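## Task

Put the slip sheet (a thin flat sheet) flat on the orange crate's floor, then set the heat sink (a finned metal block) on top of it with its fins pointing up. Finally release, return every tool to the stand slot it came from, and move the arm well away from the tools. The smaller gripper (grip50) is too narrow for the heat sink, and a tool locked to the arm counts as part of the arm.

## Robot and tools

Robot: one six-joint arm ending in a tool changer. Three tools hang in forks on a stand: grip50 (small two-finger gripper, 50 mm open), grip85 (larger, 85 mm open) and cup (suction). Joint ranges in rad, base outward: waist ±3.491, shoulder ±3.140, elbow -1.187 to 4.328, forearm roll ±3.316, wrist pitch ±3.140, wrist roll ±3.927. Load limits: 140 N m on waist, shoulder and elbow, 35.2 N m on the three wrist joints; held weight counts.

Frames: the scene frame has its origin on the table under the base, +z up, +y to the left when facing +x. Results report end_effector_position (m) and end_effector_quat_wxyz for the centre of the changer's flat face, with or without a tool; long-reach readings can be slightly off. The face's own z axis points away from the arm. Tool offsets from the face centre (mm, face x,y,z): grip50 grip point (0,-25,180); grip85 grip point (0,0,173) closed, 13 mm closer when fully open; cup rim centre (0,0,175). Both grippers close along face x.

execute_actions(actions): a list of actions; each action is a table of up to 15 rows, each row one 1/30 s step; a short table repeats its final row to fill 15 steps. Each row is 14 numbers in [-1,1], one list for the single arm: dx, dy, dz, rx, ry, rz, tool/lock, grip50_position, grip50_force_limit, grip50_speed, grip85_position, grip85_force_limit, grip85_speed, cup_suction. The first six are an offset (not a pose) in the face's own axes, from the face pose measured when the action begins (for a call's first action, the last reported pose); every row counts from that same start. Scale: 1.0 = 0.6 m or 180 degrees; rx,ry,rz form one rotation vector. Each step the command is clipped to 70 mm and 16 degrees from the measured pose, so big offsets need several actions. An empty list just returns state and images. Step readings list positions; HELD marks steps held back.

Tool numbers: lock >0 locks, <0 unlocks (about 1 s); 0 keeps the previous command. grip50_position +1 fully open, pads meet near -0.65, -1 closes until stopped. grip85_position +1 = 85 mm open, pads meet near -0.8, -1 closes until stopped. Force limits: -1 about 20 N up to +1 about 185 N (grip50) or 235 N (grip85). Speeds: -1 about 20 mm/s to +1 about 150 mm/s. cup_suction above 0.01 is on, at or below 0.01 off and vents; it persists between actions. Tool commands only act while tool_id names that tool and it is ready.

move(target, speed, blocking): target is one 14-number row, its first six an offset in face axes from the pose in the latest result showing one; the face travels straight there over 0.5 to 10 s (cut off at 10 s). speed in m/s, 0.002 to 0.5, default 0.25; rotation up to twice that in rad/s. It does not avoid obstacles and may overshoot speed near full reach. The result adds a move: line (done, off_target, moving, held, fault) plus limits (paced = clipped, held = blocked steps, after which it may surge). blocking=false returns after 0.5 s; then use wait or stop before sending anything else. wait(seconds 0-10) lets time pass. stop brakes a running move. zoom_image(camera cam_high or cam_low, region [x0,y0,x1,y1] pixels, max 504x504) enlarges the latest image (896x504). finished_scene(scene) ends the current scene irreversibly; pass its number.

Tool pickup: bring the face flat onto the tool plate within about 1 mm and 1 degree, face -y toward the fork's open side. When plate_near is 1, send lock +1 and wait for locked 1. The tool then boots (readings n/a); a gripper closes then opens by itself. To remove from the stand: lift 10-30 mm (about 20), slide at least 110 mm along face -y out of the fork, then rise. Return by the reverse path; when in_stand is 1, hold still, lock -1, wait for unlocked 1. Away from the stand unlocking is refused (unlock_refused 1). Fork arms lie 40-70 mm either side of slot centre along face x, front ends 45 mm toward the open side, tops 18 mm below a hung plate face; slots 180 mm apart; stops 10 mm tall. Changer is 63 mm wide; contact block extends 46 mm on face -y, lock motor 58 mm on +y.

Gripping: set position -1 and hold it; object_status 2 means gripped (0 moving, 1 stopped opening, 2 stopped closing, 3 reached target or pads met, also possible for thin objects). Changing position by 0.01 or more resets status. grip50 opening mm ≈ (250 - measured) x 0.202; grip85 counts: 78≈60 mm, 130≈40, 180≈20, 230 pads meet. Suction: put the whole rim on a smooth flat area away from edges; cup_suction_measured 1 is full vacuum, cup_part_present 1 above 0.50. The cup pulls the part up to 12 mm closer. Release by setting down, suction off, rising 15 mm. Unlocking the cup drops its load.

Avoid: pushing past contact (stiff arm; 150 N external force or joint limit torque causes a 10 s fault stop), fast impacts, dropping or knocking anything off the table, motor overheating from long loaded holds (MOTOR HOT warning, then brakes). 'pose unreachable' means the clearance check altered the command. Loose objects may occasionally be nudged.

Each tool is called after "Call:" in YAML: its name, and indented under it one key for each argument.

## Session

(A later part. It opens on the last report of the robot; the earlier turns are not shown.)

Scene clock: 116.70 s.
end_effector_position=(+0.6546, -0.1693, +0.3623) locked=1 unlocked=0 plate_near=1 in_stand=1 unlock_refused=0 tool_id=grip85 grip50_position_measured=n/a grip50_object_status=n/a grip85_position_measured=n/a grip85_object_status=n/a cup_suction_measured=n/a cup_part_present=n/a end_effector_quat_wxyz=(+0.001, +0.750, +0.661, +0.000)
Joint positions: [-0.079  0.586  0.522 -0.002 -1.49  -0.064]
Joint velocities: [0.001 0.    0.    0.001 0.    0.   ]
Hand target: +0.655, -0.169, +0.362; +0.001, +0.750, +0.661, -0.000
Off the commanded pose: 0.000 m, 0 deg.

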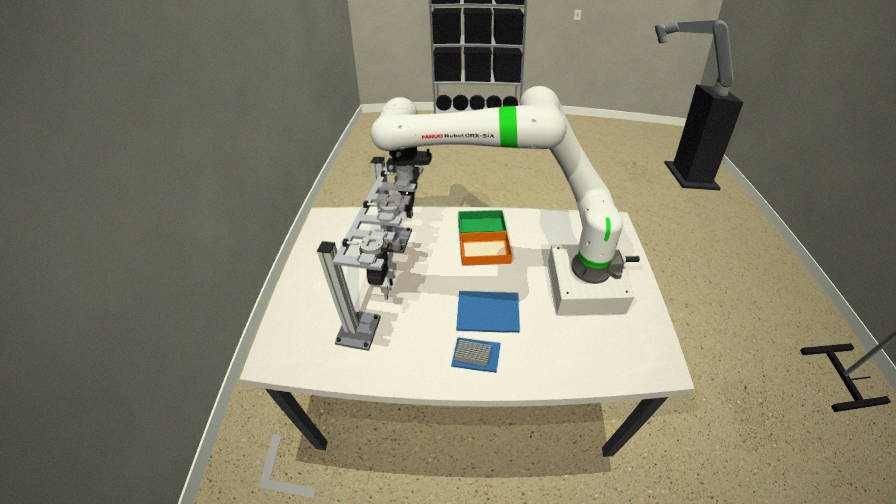

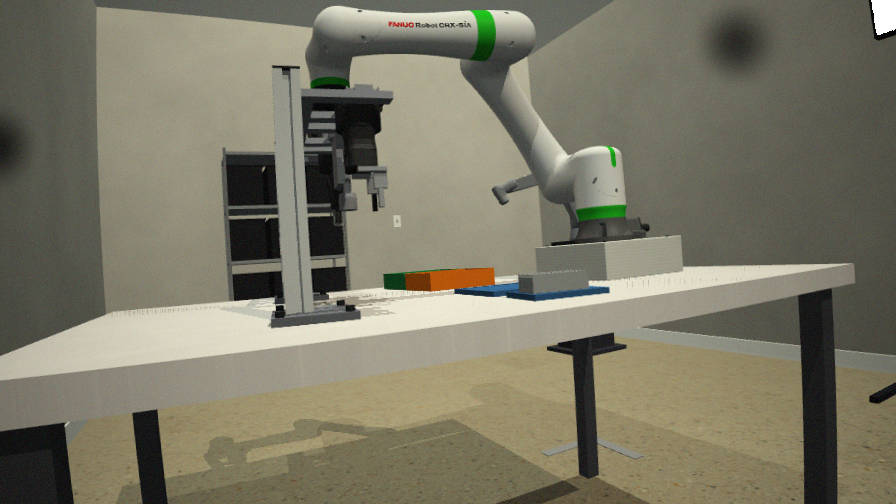

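Call:
execute_actions:
  actions:
    - [[0,0,-0.001,0,0,0,0,0,0,0,1,0,0,0],[0,0,-0.0033,0,0,0,0,0,0,0,1,0,0,0],[0,0,-0.0067,0,0,0,0,0,0,0,1,0,0,0],[0,0,-0.011,0,0,0,0,0,0,0,1,0,0,0],[0,0,-0.0157,0,0,0,0,0,0,0,1,0,0,0],[0,0,-0.0203,0,0,0,0,0,0,0,1,0,0,0],[0,0,-0.0247,0,0,0,0,0,0,0,1,0,0,0],[0,0,-0.0283,0,0,0,0,0,0,0,1,0,0,0],[0,0,-0.031,0,0,0,0,0,0,0,1,0,0,0],[0,0,-0.0327,0,0,0,0,0,0,0,1,0,0,0],[0,0,-0.0333,0,0,0,0,0,0,0,1,0,0,0]]

Call:
move:
  target: [0,-0.2,0,0,0,0,0,0,0,0,1,0,0,0]
  speed: 0.15

Scene clock: 118.73 s.
end_effector_position=(+0.6547, -0.1690, +0.3821) locked=1 unlocked=0 plate_near=1 in_stand=0 unlock_refused=0 tool_id=grip85 grip50_position_measured=n/a grip50_object_status=n/a grip85_position_measured=3 grip85_object_status=3 cup_suction_measured=n/a cup_part_present=n/a end_effector_quat_wxyz=(+0.001, +0.750, +0.662, +0.000)
Joint positions: [-0.079  0.583  0.563 -0.002 -1.534 -0.064]
Joint velocities: [ 0.001 -0.001  0.009 -0.    -0.01   0.   ]
Hand target: +0.655, -0.169, +0.382; +0.001, +0.750, +0.661, +0.000
Off the commanded pose: 0.000 m, 0 deg.
Step readings (end_effector_position):
0: (+0.6546, -0.1693, +0.3623)
1: (+0.6546, -0.1693, +0.3623)
2: (+0.6547, -0.1693, +0.3625)
4: (+0.6547, -0.1693, +0.3642)
8: (+0.6547, -0.1689, +0.3730)
15: end_effector_position above

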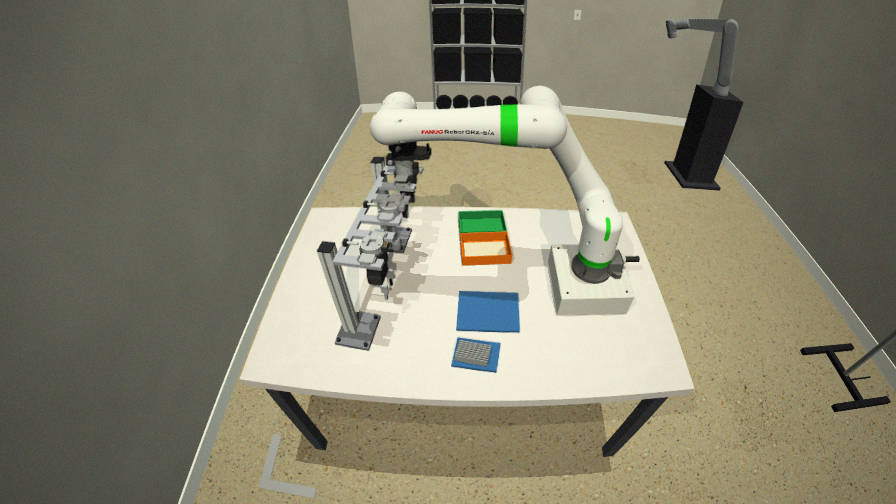

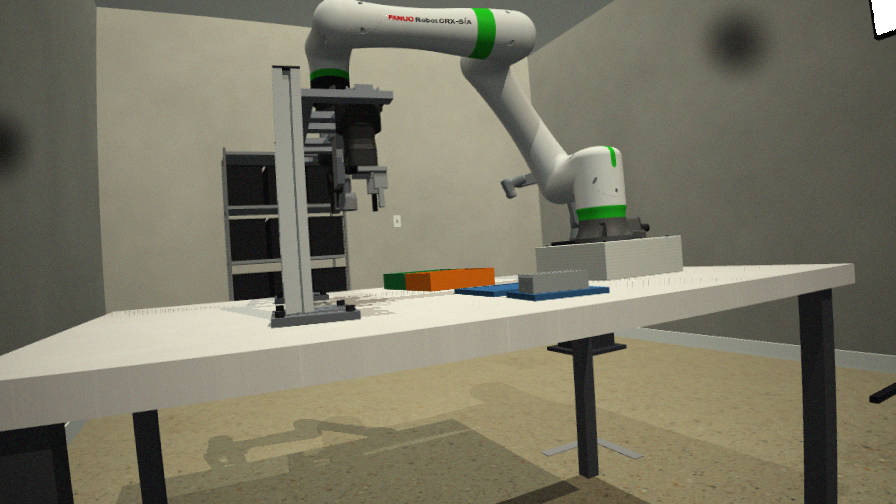

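Scene clock: 119.93 s.
end_effector_position=(+0.5357, -0.1538, +0.3822) locked=1 unlocked=0 plate_near=1 in_stand=0 unlock_refused=0 tool_id=grip85 grip50_position_measured=n/a grip50_object_status=n/a grip85_position_measured=3 grip85_object_status=3 cup_suction_measured=n/a cup_part_present=n/a end_effector_quat_wxyz=(+0.001, +0.750, +0.662, +0.000)
Joint positions: [-0.064  0.269  0.12  -0.001 -1.406 -0.078]
Joint velocities: [ 0.001 -0.002 -0.002  0.001 -0.    -0.   ]
Hand target: +0.536, -0.154, +0.382; +0.001, +0.750, +0.662, +0.000
Off the commanded pose: 0.000 m, 0 deg.
move: done

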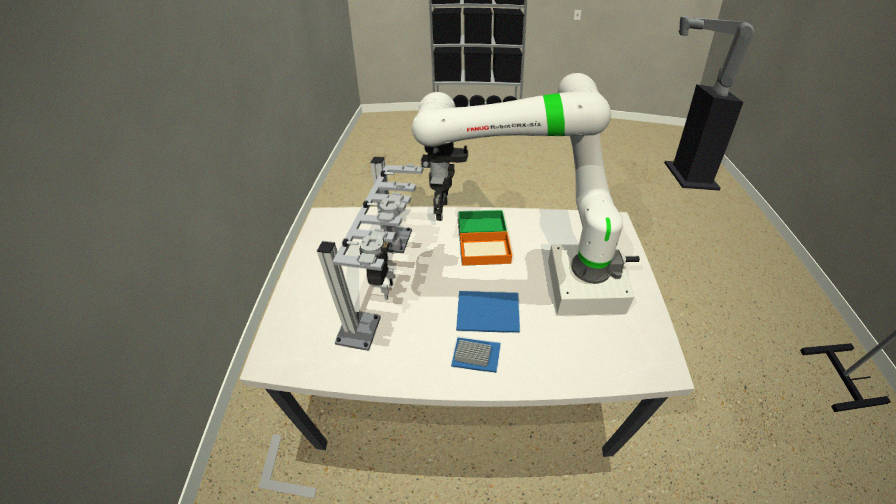

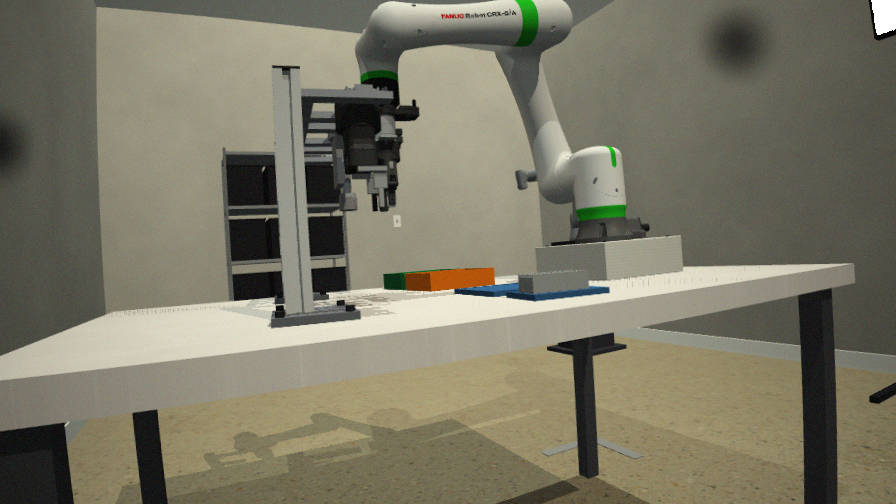

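Call:
move:
  target: [0.74348,-0.29012,0.25033,0,0,0.02667,0,0,0,0,1,0,0,0]
  speed: 0.35

Call:
zoom_image:
  camera: "cam_high"
  region: [445, 320, 509, 378]

Call:
zoom_image:
  camera: "cam_low"
  region: [490, 200, 620, 310]

Scene clock: 124.10 s.
end_effector_position=(+0.4191, +0.3110, +0.2318) locked=1 unlocked=0 plate_near=1 in_stand=0 unlock_refused=0 tool_id=grip85 grip50_position_measured=n/a grip50_object_status=n/a grip85_position_measured=3 grip85_object_status=3 cup_suction_measured=n/a cup_part_present=n/a end_effector_quat_wxyz=(-0.000, +0.777, +0.630, +0.001)
Joint positions: [ 0.88   0.309 -0.205  0.012 -1.044 -1.112]
Joint velocities: [ 0.002  0.002  0.001 -0.001 -0.001 -0.001]
Hand target: +0.419, +0.311, +0.232; -0.000, +0.777, +0.630, +0.001
Off the commanded pose: 0.001 m, 0 deg.
move: done

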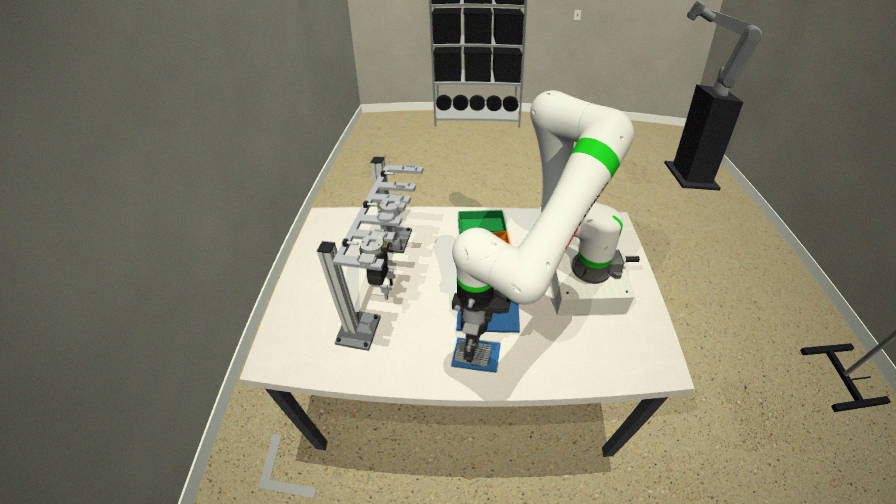

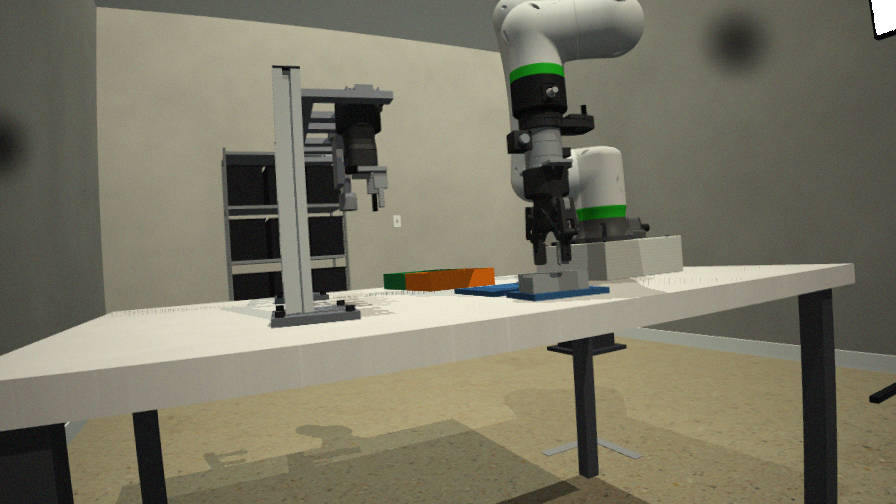

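Region (445, 320, 509, 378) of cam_high's 896x504 image, scaled by 7.875, with more detail than that image has; it fills the top 457 rows of this view, and the rest is white.

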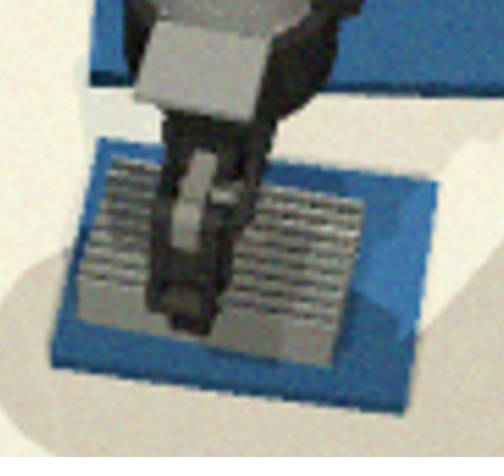

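Region (490, 200, 620, 310) of cam_low's 896x504 image, scaled by 3.877, with more detail than that image has; it fills the top 426 rows of this view, and the rest is white.

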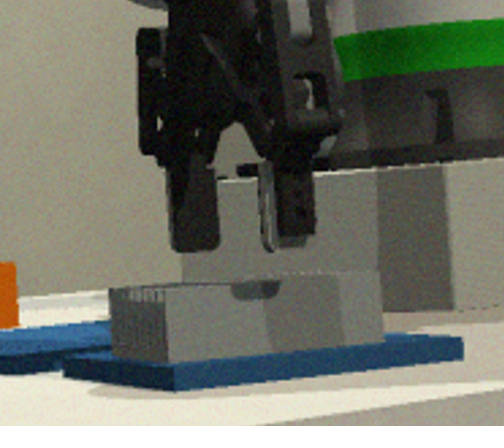

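Call:
execute_actions:
  actions:
    - [[0,-0.001,0.0012,0,0,0,0,0,0,0,1,0,0,0],[0,-0.002,0.0038,0,0,0,0,0,0,0,1,0,0,0],[0,-0.003,0.0078,0,0,0,0,0,0,0,1,0,0,0],[0,-0.004,0.013,0,0,0,0,0,0,0,1,0,0,0],[0,-0.0045,0.019,0,0,0,0,0,0,0,1,0,0,0],[0,-0.0045,0.025,0,0,0,0,0,0,0,1,0,0,0],[0,-0.0045,0.0308,0,0,0,0,0,0,0,1,0,0,0],[0,-0.0045,0.0358,0,0,0,0,0,0,0,1,0,0,0],[0,-0.0045,0.0398,0,0,0,0,0,0,0,1,0,0,0],[0,-0.0045,0.0424,0,0,0,0,0,0,0,1,0,0,0],[0,-0.0045,0.0437,0,0,0,0,0,0,0,1,0,0,0]]

Call:
zoom_image:
  camera: "cam_high"
  region: [445, 320, 509, 378]

Call:
zoom_image:
  camera: "cam_low"
  region: [505, 230, 605, 305]

Scene clock: 132.70 s.
end_effector_position=(+0.4164, +0.3115, +0.2059) locked=1 unlocked=0 plate_near=1 in_stand=0 unlock_refused=0 tool_id=grip85 grip50_position_measured=n/a grip50_object_status=n/a grip85_position_measured=3 grip85_object_status=3 cup_suction_measured=n/a cup_part_present=n/a end_effector_quat_wxyz=(-0.000, +0.777, +0.630, +0.001)
Joint positions: [ 0.884  0.339 -0.234  0.013 -0.984 -1.117]
Joint velocities: [ 0.001  0.008 -0.004 -0.     0.015  0.   ]
Hand target: +0.416, +0.312, +0.206; -0.000, +0.777, +0.630, +0.001
Off the commanded pose: 0.000 m, 0 deg.
Step readings (end_effector_position):
0: (+0.4191, +0.3110, +0.2317)
1: (+0.4191, +0.3111, +0.2317)
2: (+0.4190, +0.3113, +0.2317)
4: (+0.4183, +0.3114, +0.2296)
8: (+0.4166, +0.3115, +0.2190)
15: end_effector_position above

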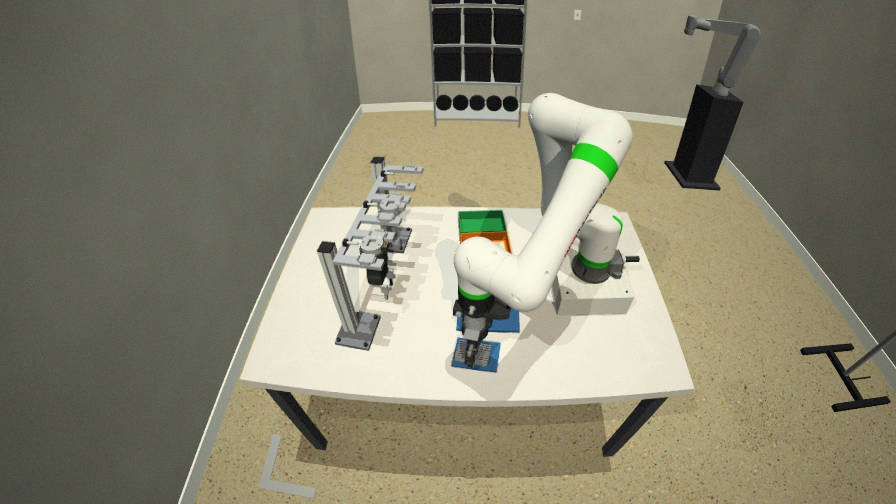

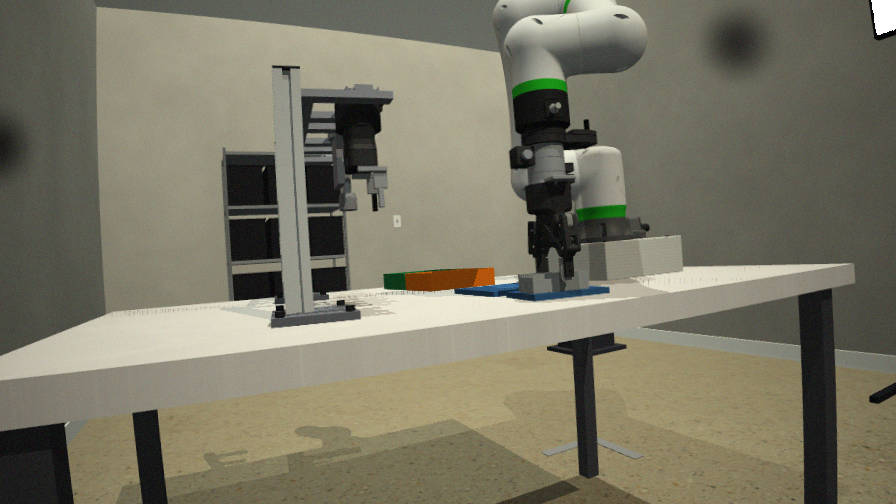

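Region (445, 320, 509, 378) of cam_high's 896x504 image, scaled by 7.875, with more detail than that image has; it fills the top 457 rows of this view, and the rest is white.

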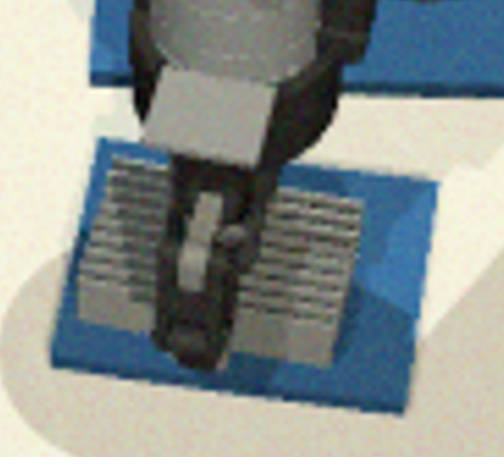

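Region (505, 230, 605, 305) of cam_low's 896x504 image, scaled by 5.040, with more detail than that image has; it fills the top 378 rows of this view, and the rest is white.

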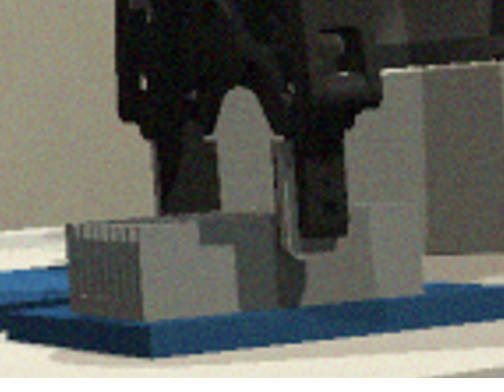

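Call:
move:
  target: [-0.0028,0.0015,0.0005,0,0,0,0,0,0,0,-1,-0.4,-0.5,0]
  speed: 0.02

Call:
zoom_image:
  camera: "cam_high"
  region: [445, 320, 509, 378]

Call:
zoom_image:
  camera: "cam_low"
  region: [505, 230, 605, 305]

Scene clock: 137.17 s.
end_effector_position=(+0.4170, +0.3097, +0.2058) locked=1 unlocked=0 plate_near=1 in_stand=0 unlock_refused=0 tool_id=grip85 grip50_position_measured=n/a grip50_object_status=n/a grip85_position_measured=80 grip85_object_status=2 cup_suction_measured=n/a cup_part_present=n/a end_effector_quat_wxyz=(-0.000, +0.777, +0.630, +0.001)
Joint positions: [ 0.881  0.338 -0.237  0.013 -0.983 -1.114]
Joint velocities: [-0.    -0.     0.     0.001 -0.001  0.   ]
Hand target: +0.417, +0.310, +0.206; -0.000, +0.777, +0.630, +0.001
Off the commanded pose: 0.000 m, 0 deg.
move: done

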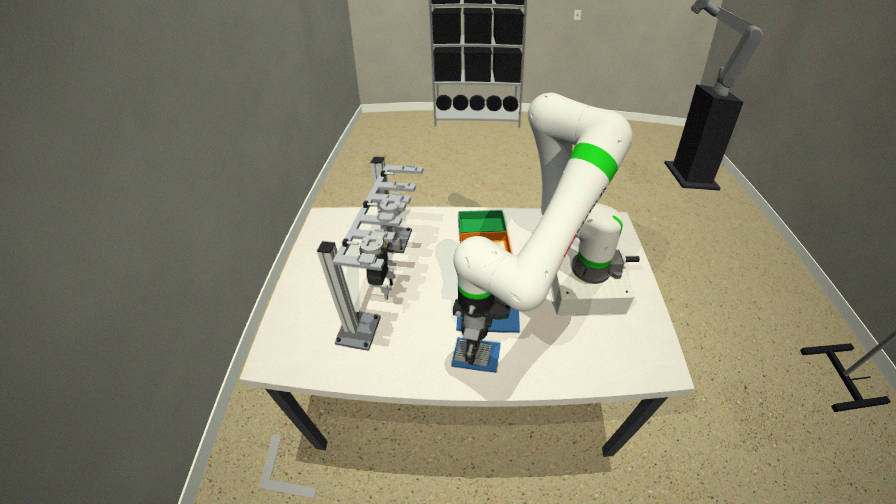

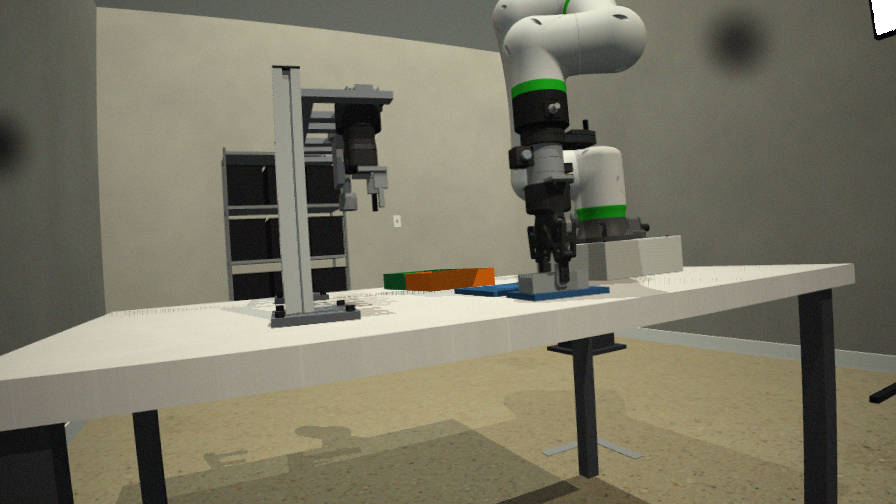

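Region (445, 320, 509, 378) of cam_high's 896x504 image, scaled by 7.875, with more detail than that image has; it fills the top 457 rows of this view, and the rest is white.

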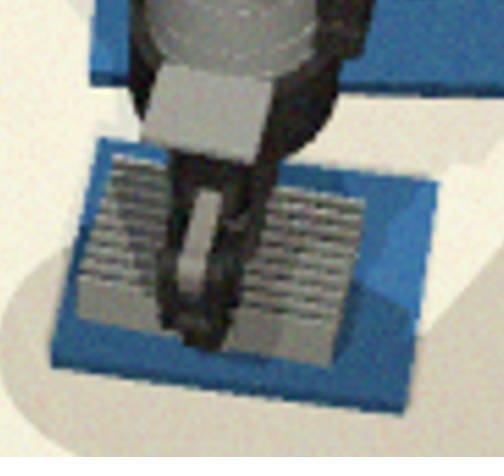

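Region (505, 230, 605, 305) of cam_low's 896x504 image, scaled by 5.040, with more detail than that image has; it fills the top 378 rows of this view, and the rest is white.

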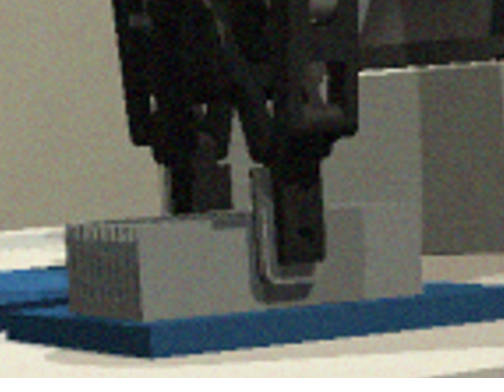

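Call:
execute_actions:
  actions:
    - [[0,0,-0.001,0,0,0,0,0,0,0,-1,-0.4,-0.5,0],[0,0,-0.0033,0,0,0,0,0,0,0,-1,-0.4,-0.5,0],[0,0,-0.0067,0,0,0,0,0,0,0,-1,-0.4,-0.5,0],[0,0,-0.011,0,0,0,0,0,0,0,-1,-0.4,-0.5,0],[0,0,-0.0157,0,0,0,0,0,0,0,-1,-0.4,-0.5,0],[0,0,-0.0203,0,0,0,0,0,0,0,-1,-0.4,-0.5,0],[0,0,-0.0247,0,0,0,0,0,0,0,-1,-0.4,-0.5,0],[0,0,-0.0283,0,0,0,0,0,0,0,-1,-0.4,-0.5,0],[0,0,-0.031,0,0,0,0,0,0,0,-1,-0.4,-0.5,0],[0,0,-0.0327,0,0,0,0,0,0,0,-1,-0.4,-0.5,0],[0,0,-0.0333,0,0,0,0,0,0,0,-1,-0.4,-0.5,0]]

Call:
zoom_image:
  camera: "cam_low"
  region: [505, 230, 605, 305]

Scene clock: 140.83 s.
end_effector_position=(+0.4171, +0.3095, +0.2255) locked=1 unlocked=0 plate_near=1 in_stand=0 unlock_refused=0 tool_id=grip85 grip50_position_measured=n/a grip50_object_status=n/a grip85_position_measured=80 grip85_object_status=2 cup_suction_measured=n/a cup_part_present=n/a end_effector_quat_wxyz=(-0.000, +0.777, +0.630, +0.001)
Joint positions: [ 0.881  0.312 -0.219  0.013 -1.028 -1.114]
Joint velocities: [ 0.001 -0.005  0.005 -0.001 -0.009  0.   ]
Hand target: +0.417, +0.310, +0.226; -0.000, +0.777, +0.630, +0.001
Off the commanded pose: 0.000 m, 0 deg.
Step readings (end_effector_position):
0: (+0.4170, +0.3097, +0.2056)
1: (+0.4170, +0.3097, +0.2056)
2: (+0.4169, +0.3096, +0.2057)
4: (+0.4166, +0.3092, +0.2070)
8: (+0.4169, +0.3095, +0.2162)
15: end_effector_position above

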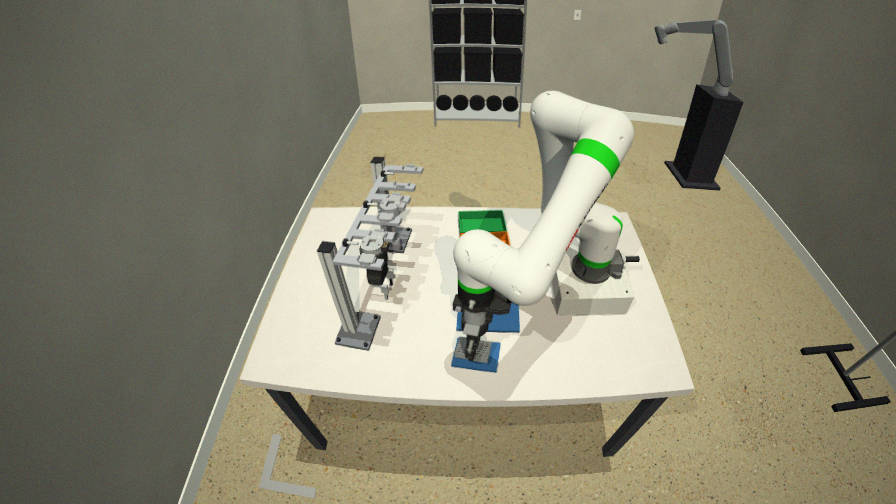

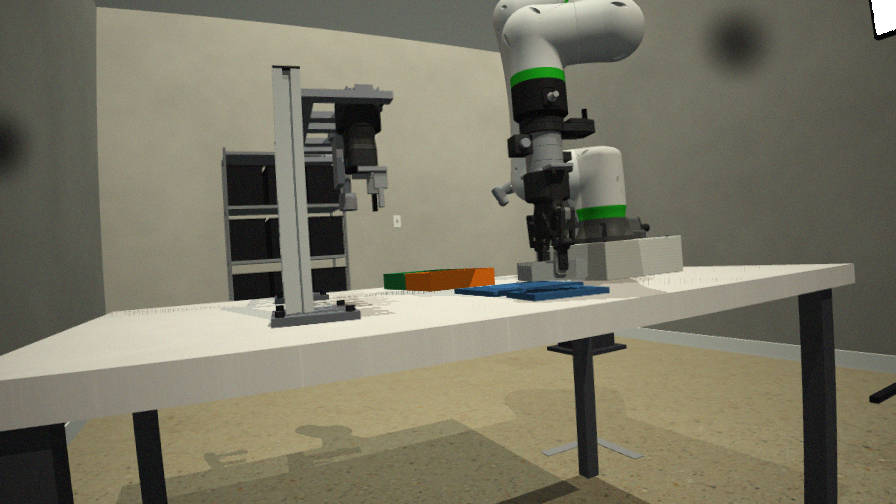

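Region (505, 230, 605, 305) of cam_low's 896x504 image, scaled by 5.040, with more detail than that image has; it fills the top 378 rows of this view, and the rest is white.

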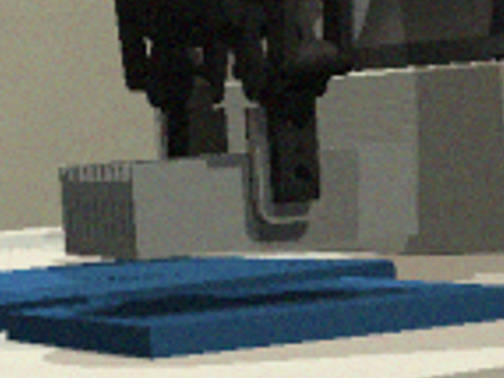

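Call:
move:
  target: [-0.79368,0.10057,-0.06083,0,0,-0.09183,0,0,0,0,-1,-0.4,-0.5,0]
  speed: 0.3

Call:
zoom_image:
  camera: "cam_high"
  region: [450, 200, 530, 275]

Call:
zoom_image:
  camera: "cam_low"
  region: [380, 210, 510, 300]

Scene clock: 146.93 s.
end_effector_position=(+0.3766, -0.1692, +0.2623) locked=1 unlocked=0 plate_near=1 in_stand=0 unlock_refused=0 tool_id=grip85 grip50_position_measured=n/a grip50_object_status=n/a grip85_position_measured=80 grip85_object_status=2 cup_suction_measured=n/a cup_part_present=n/a end_effector_quat_wxyz=(+0.001, +0.678, +0.735, +0.000)
Joint positions: [-0.123  0.014 -0.471 -0.003 -1.069  0.186]
Joint velocities: [-0.001  0.002  0.002 -0.002 -0.001  0.003]
Hand target: +0.377, -0.169, +0.262; +0.001, +0.678, +0.735, +0.000
Off the commanded pose: 0.001 m, 0 deg.
move: done

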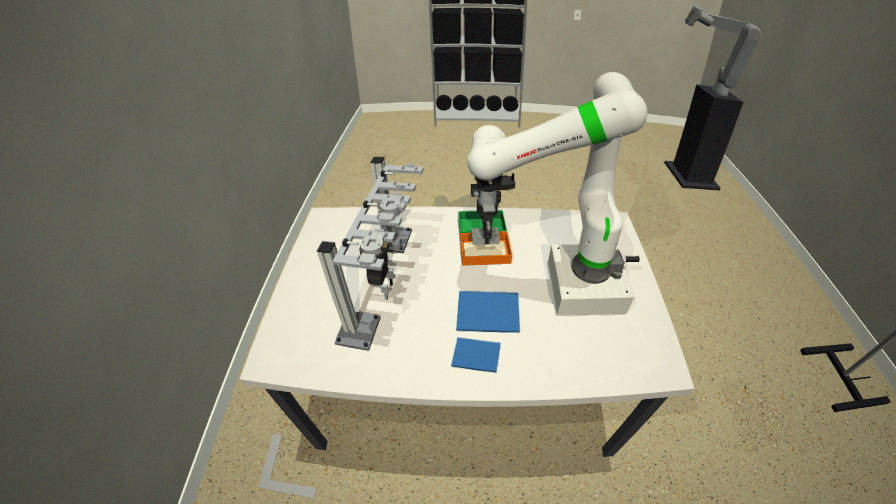

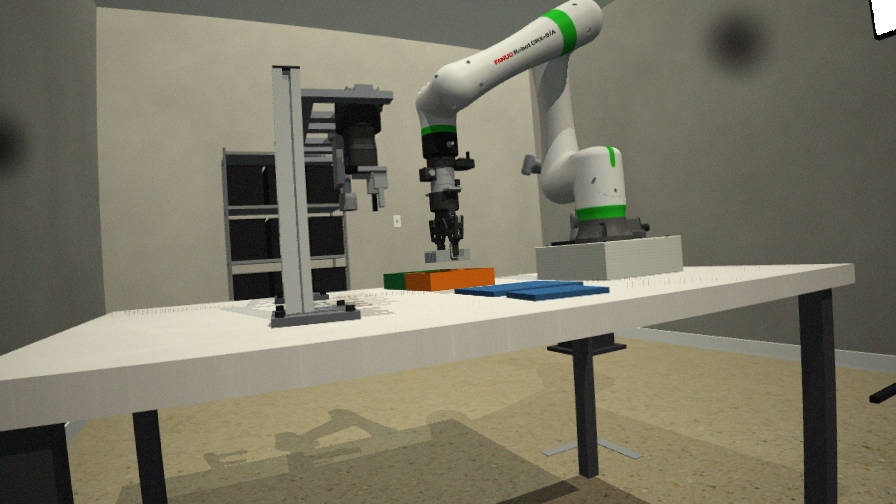

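Region (450, 200, 530, 275) of cam_high's 896x504 image, scaled by 6.300, with more detail than that image has; it fills the top 472 rows of this view, and the rest is white.

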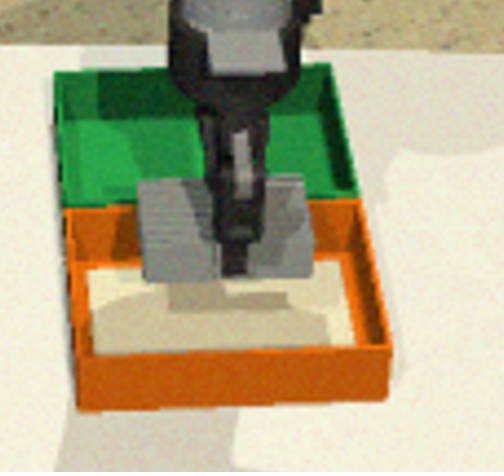

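Region (380, 210, 510, 300) of cam_low's 896x504 image, scaled by 3.877, with more detail than that image has; it fills the top 349 rows of this view, and the rest is white.

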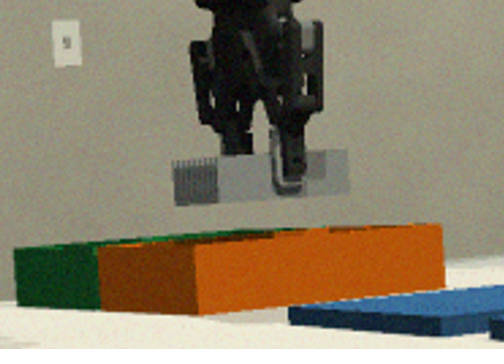

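Call:
move:
  target: [0.0005,-0.001,0.098,0,0,0,0,0,0,0,-1,-0.4,-0.5,0]
  speed: 0.12

Call:
zoom_image:
  camera: "cam_high"
  region: [450, 200, 530, 275]

Scene clock: 149.13 s.
end_effector_position=(+0.3760, -0.1690, +0.2036) locked=1 unlocked=0 plate_near=1 in_stand=0 unlock_refused=0 tool_id=grip85 grip50_position_measured=n/a grip50_object_status=n/a grip85_position_measured=80 grip85_object_status=2 cup_suction_measured=n/a cup_part_present=n/a end_effector_quat_wxyz=(+0.001, +0.678, +0.735, +0.000)
Joint positions: [-0.122  0.101 -0.539 -0.003 -0.913  0.186]
Joint velocities: [ 0.001  0.002 -0.001  0.     0.003  0.001]
Hand target: +0.376, -0.169, +0.203; +0.001, +0.678, +0.735, +0.000
Off the commanded pose: 0.000 m, 0 deg.
move: done

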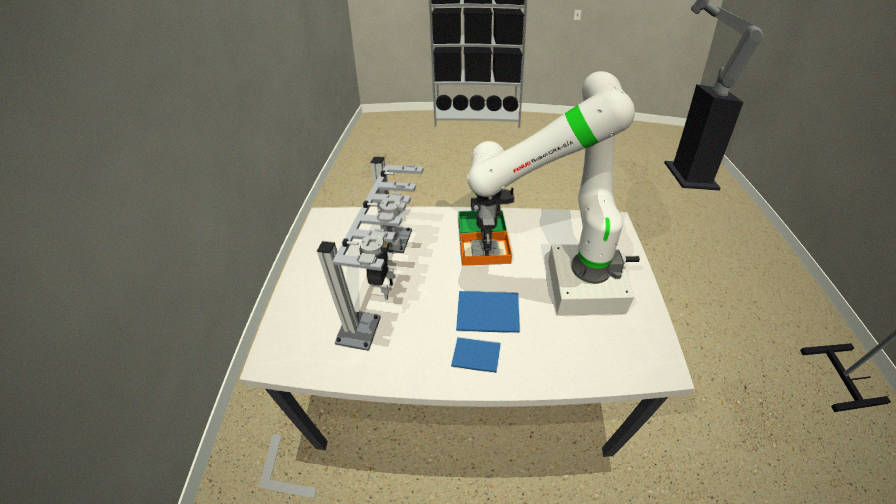

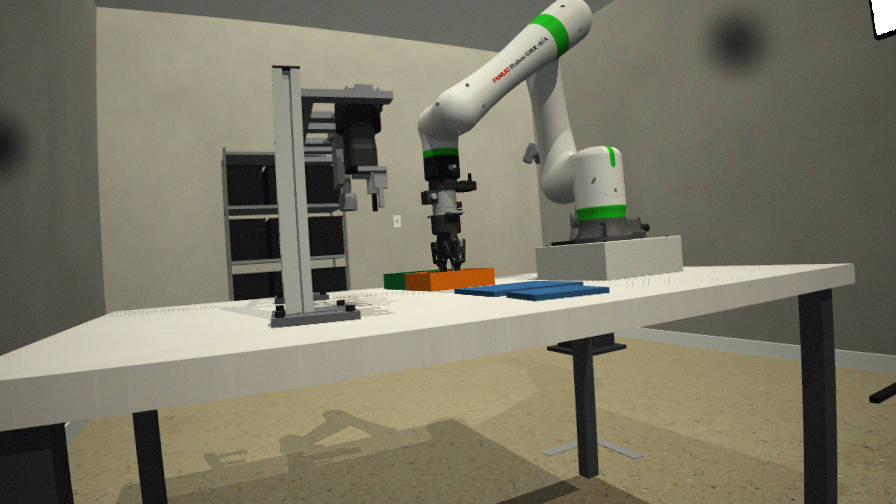

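Region (450, 200, 530, 275) of cam_high's 896x504 image, scaled by 6.300, with more detail than that image has; it fills the top 472 rows of this view, and the rest is white.

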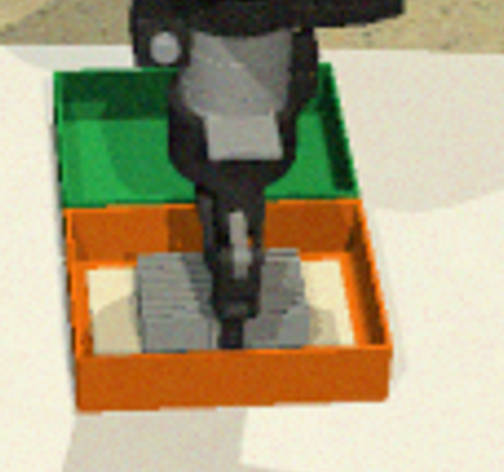

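Call:
execute_actions:
  actions:
    - [[0,0,0.0008,0,0,0,0,0,0,0,-1,-0.4,-0.5,0],[0,0,0.0016,0,0,0,0,0,0,0,-1,-0.4,-0.5,0],[0,0,0.0024,0,0,0,0,0,0,0,-1,-0.4,-0.5,0],[0,0,0.0031,0,0,0,0,0,0,0,-1,-0.4,-0.5,0],[0,0,0.0037,0,0,0,0,0,0,0,-1,-0.4,-0.5,0],[0,0,0.0042,0,0,0,0,0,0,0,-1,-0.4,-0.5,0],[0,0,0.0046,0,0,0,0,0,0,0,-1,-0.4,-0.5,0],[0,0,0.0049,0,0,0,0,0,0,0,-1,-0.4,-0.5,0],[0,0,0.0049,0,0,0,0,0,0,0,-1,-0.4,-0.5,0],[0,0,0.0049,0,0,0,0,0,0,0,-1,-0.4,-0.5,0],[0,0,0.0049,0,0,0,0,0,0,0,-1,-0.4,-0.5,0],[0,0,0.0049,0,0,0,0,0,0,0,-1,-0.4,-0.5,0],[0,0,0.0049,0,0,0,0,0,0,0,0.75,-0.4,-0.5,0]]

Scene clock: 152.33 s.
end_effector_position=(+0.3760, -0.1690, +0.2006) locked=1 unlocked=0 plate_near=1 in_stand=0 unlock_refused=0 tool_id=grip85 grip50_position_measured=n/a grip50_object_status=n/a grip85_position_measured=76 grip85_object_status=0 cup_suction_measured=n/a cup_part_present=n/a end_effector_quat_wxyz=(+0.001, +0.678, +0.735, +0.000)
Joint positions: [-0.122  0.107 -0.542 -0.003 -0.905  0.186]
Joint velocities: [ 0.     0.     0.     0.002  0.    -0.   ]
Hand target: +0.376, -0.169, +0.201; +0.001, +0.678, +0.735, +0.000
Off the commanded pose: 0.000 m, 0 deg.
Step readings (end_effector_position):
0: (+0.3760, -0.1690, +0.2035)
1: (+0.3760, -0.1690, +0.2035)
2: (+0.3760, -0.1690, +0.2033)
4: (+0.3760, -0.1690, +0.2026)
8: (+0.3760, -0.1690, +0.2012)
15: end_effector_position above

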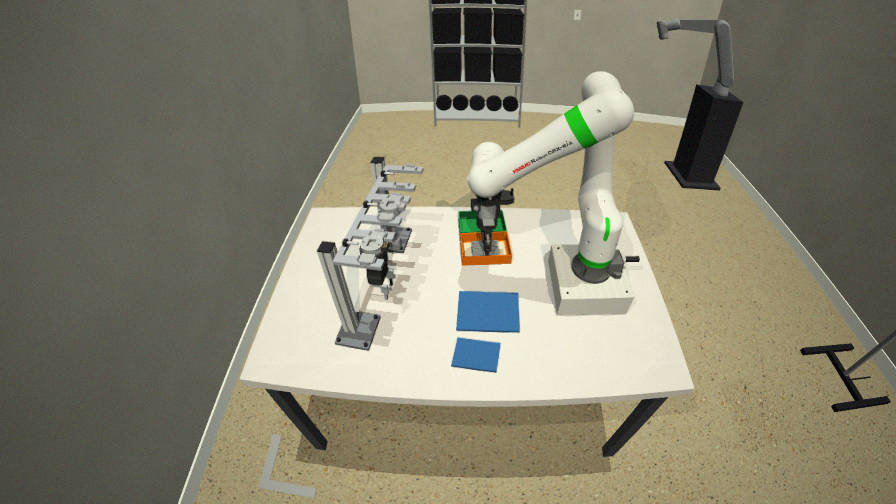

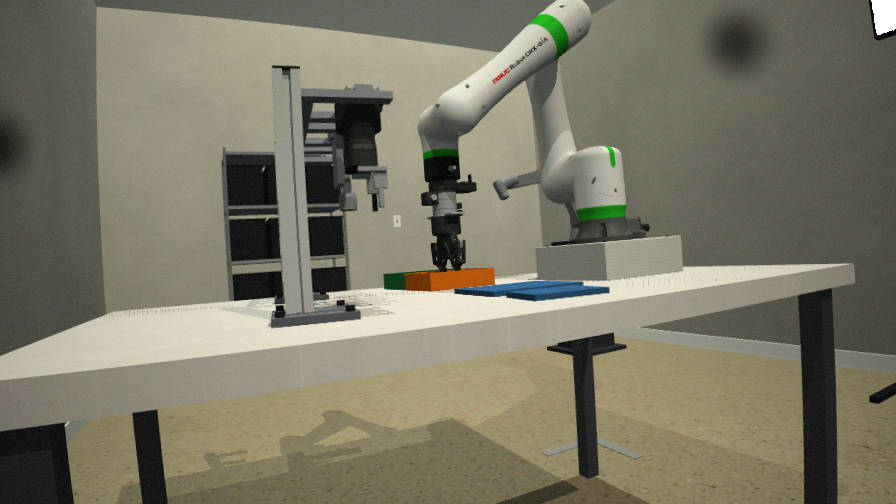

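Call:
execute_actions:
  actions: []

Call:
zoom_image:
  camera: "cam_high"
  region: [450, 200, 530, 275]

Scene clock: 153.83 s.
end_effector_position=(+0.3760, -0.1690, +0.2006) locked=1 unlocked=0 plate_near=1 in_stand=0 unlock_refused=0 tool_id=grip85 grip50_position_measured=n/a grip50_object_status=n/a grip85_position_measured=35 grip85_object_status=3 cup_suction_measured=n/a cup_part_present=n/a end_effector_quat_wxyz=(+0.001, +0.678, +0.735, +0.000)
Joint positions: [-0.122  0.107 -0.542 -0.003 -0.905  0.186]
Joint velocities: [ 0.     0.    -0.     0.     0.    -0.001]
Hand target: +0.376, -0.169, +0.201; +0.001, +0.678, +0.735, +0.000
Off the commanded pose: 0.000 m, 0 deg.

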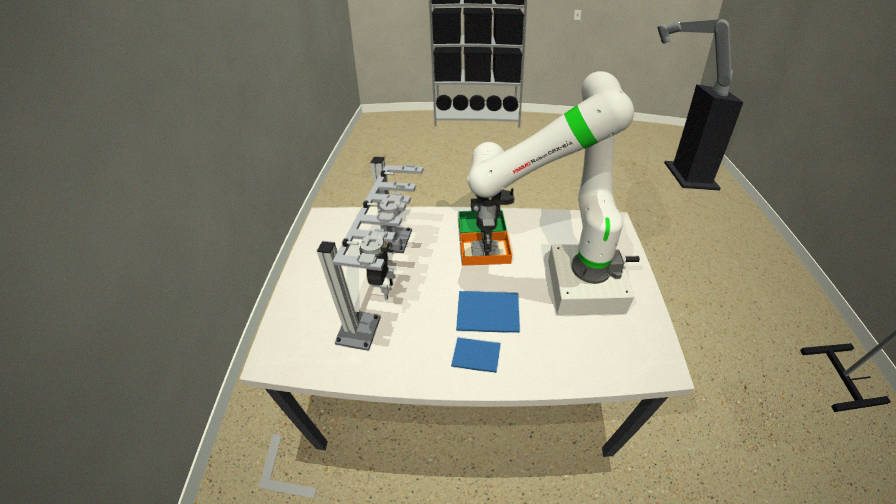

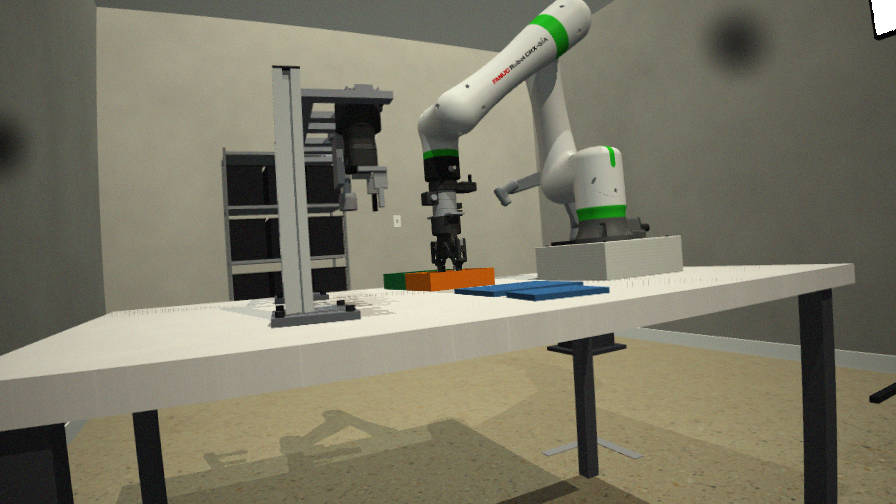

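Region (450, 200, 530, 275) of cam_high's 896x504 image, scaled by 6.300, with more detail than that image has; it fills the top 472 rows of this view, and the rest is white.

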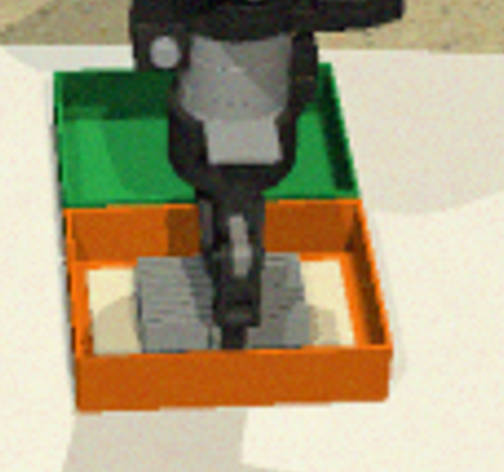

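Call:
move:
  target: [0.0015,0.26683,-0.30267,0,0,0.06567,0,0,0,0,0.75,-0.4,-0.5,0]
  speed: 0.25

Call:
zoom_image:
  camera: "cam_high"
  region: [450, 200, 530, 275]

Scene clock: 158.57 s.
end_effector_position=(+0.5356, -0.1553, +0.3821) locked=1 unlocked=0 plate_near=1 in_stand=0 unlock_refused=0 tool_id=grip85 grip50_position_measured=n/a grip50_object_status=n/a grip85_position_measured=35 grip85_object_status=3 cup_suction_measured=n/a cup_part_present=n/a end_effector_quat_wxyz=(+0.001, +0.750, +0.661, +0.000)
Joint positions: [-0.067  0.269  0.121 -0.002 -1.405 -0.077]
Joint velocities: [-0.003  0.002  0.004 -0.001 -0.002 -0.   ]
Hand target: +0.536, -0.156, +0.382; +0.001, +0.750, +0.661, +0.000
Off the commanded pose: 0.001 m, 0 deg.
move: done

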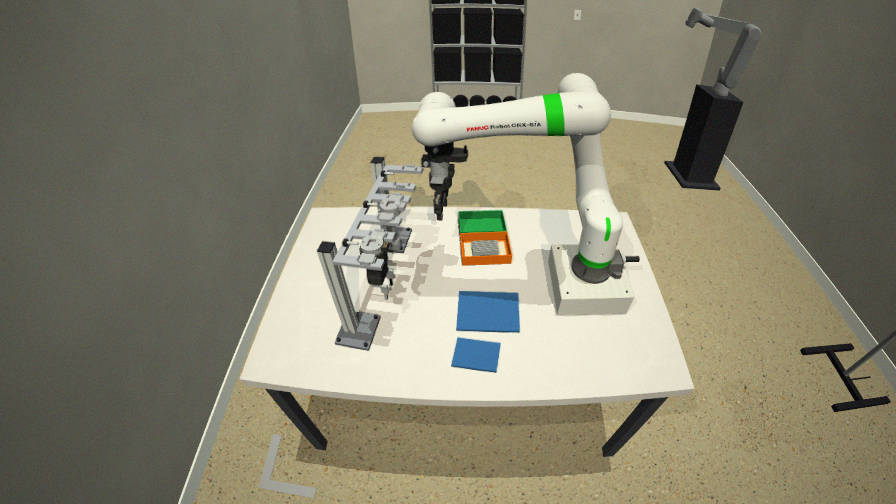

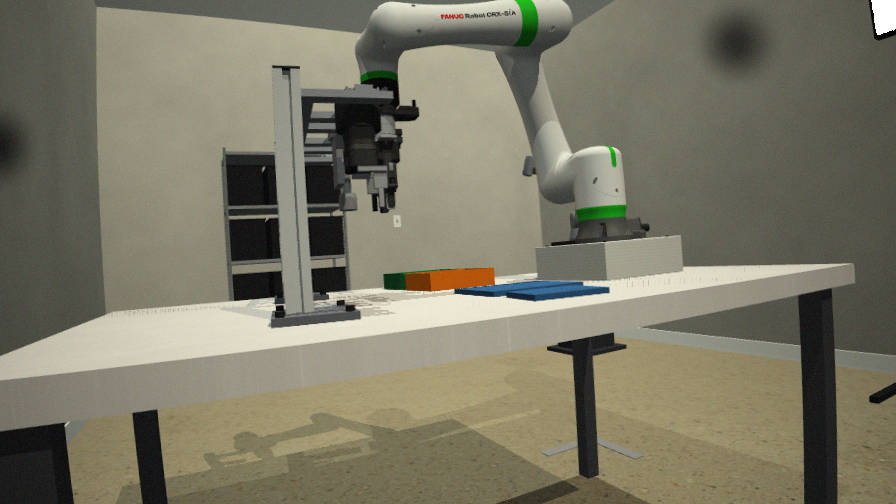

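Region (450, 200, 530, 275) of cam_high's 896x504 image, scaled by 6.300, with more detail than that image has; it fills the top 472 rows of this view, and the rest is white.

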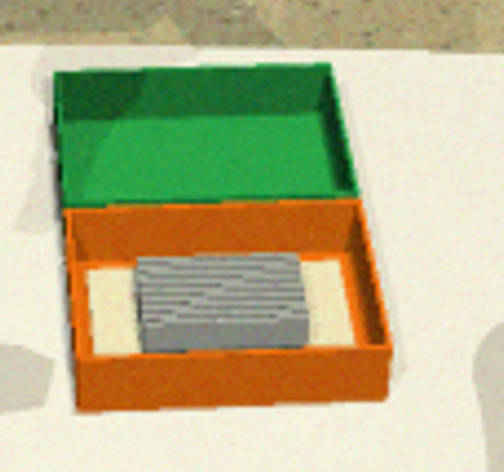

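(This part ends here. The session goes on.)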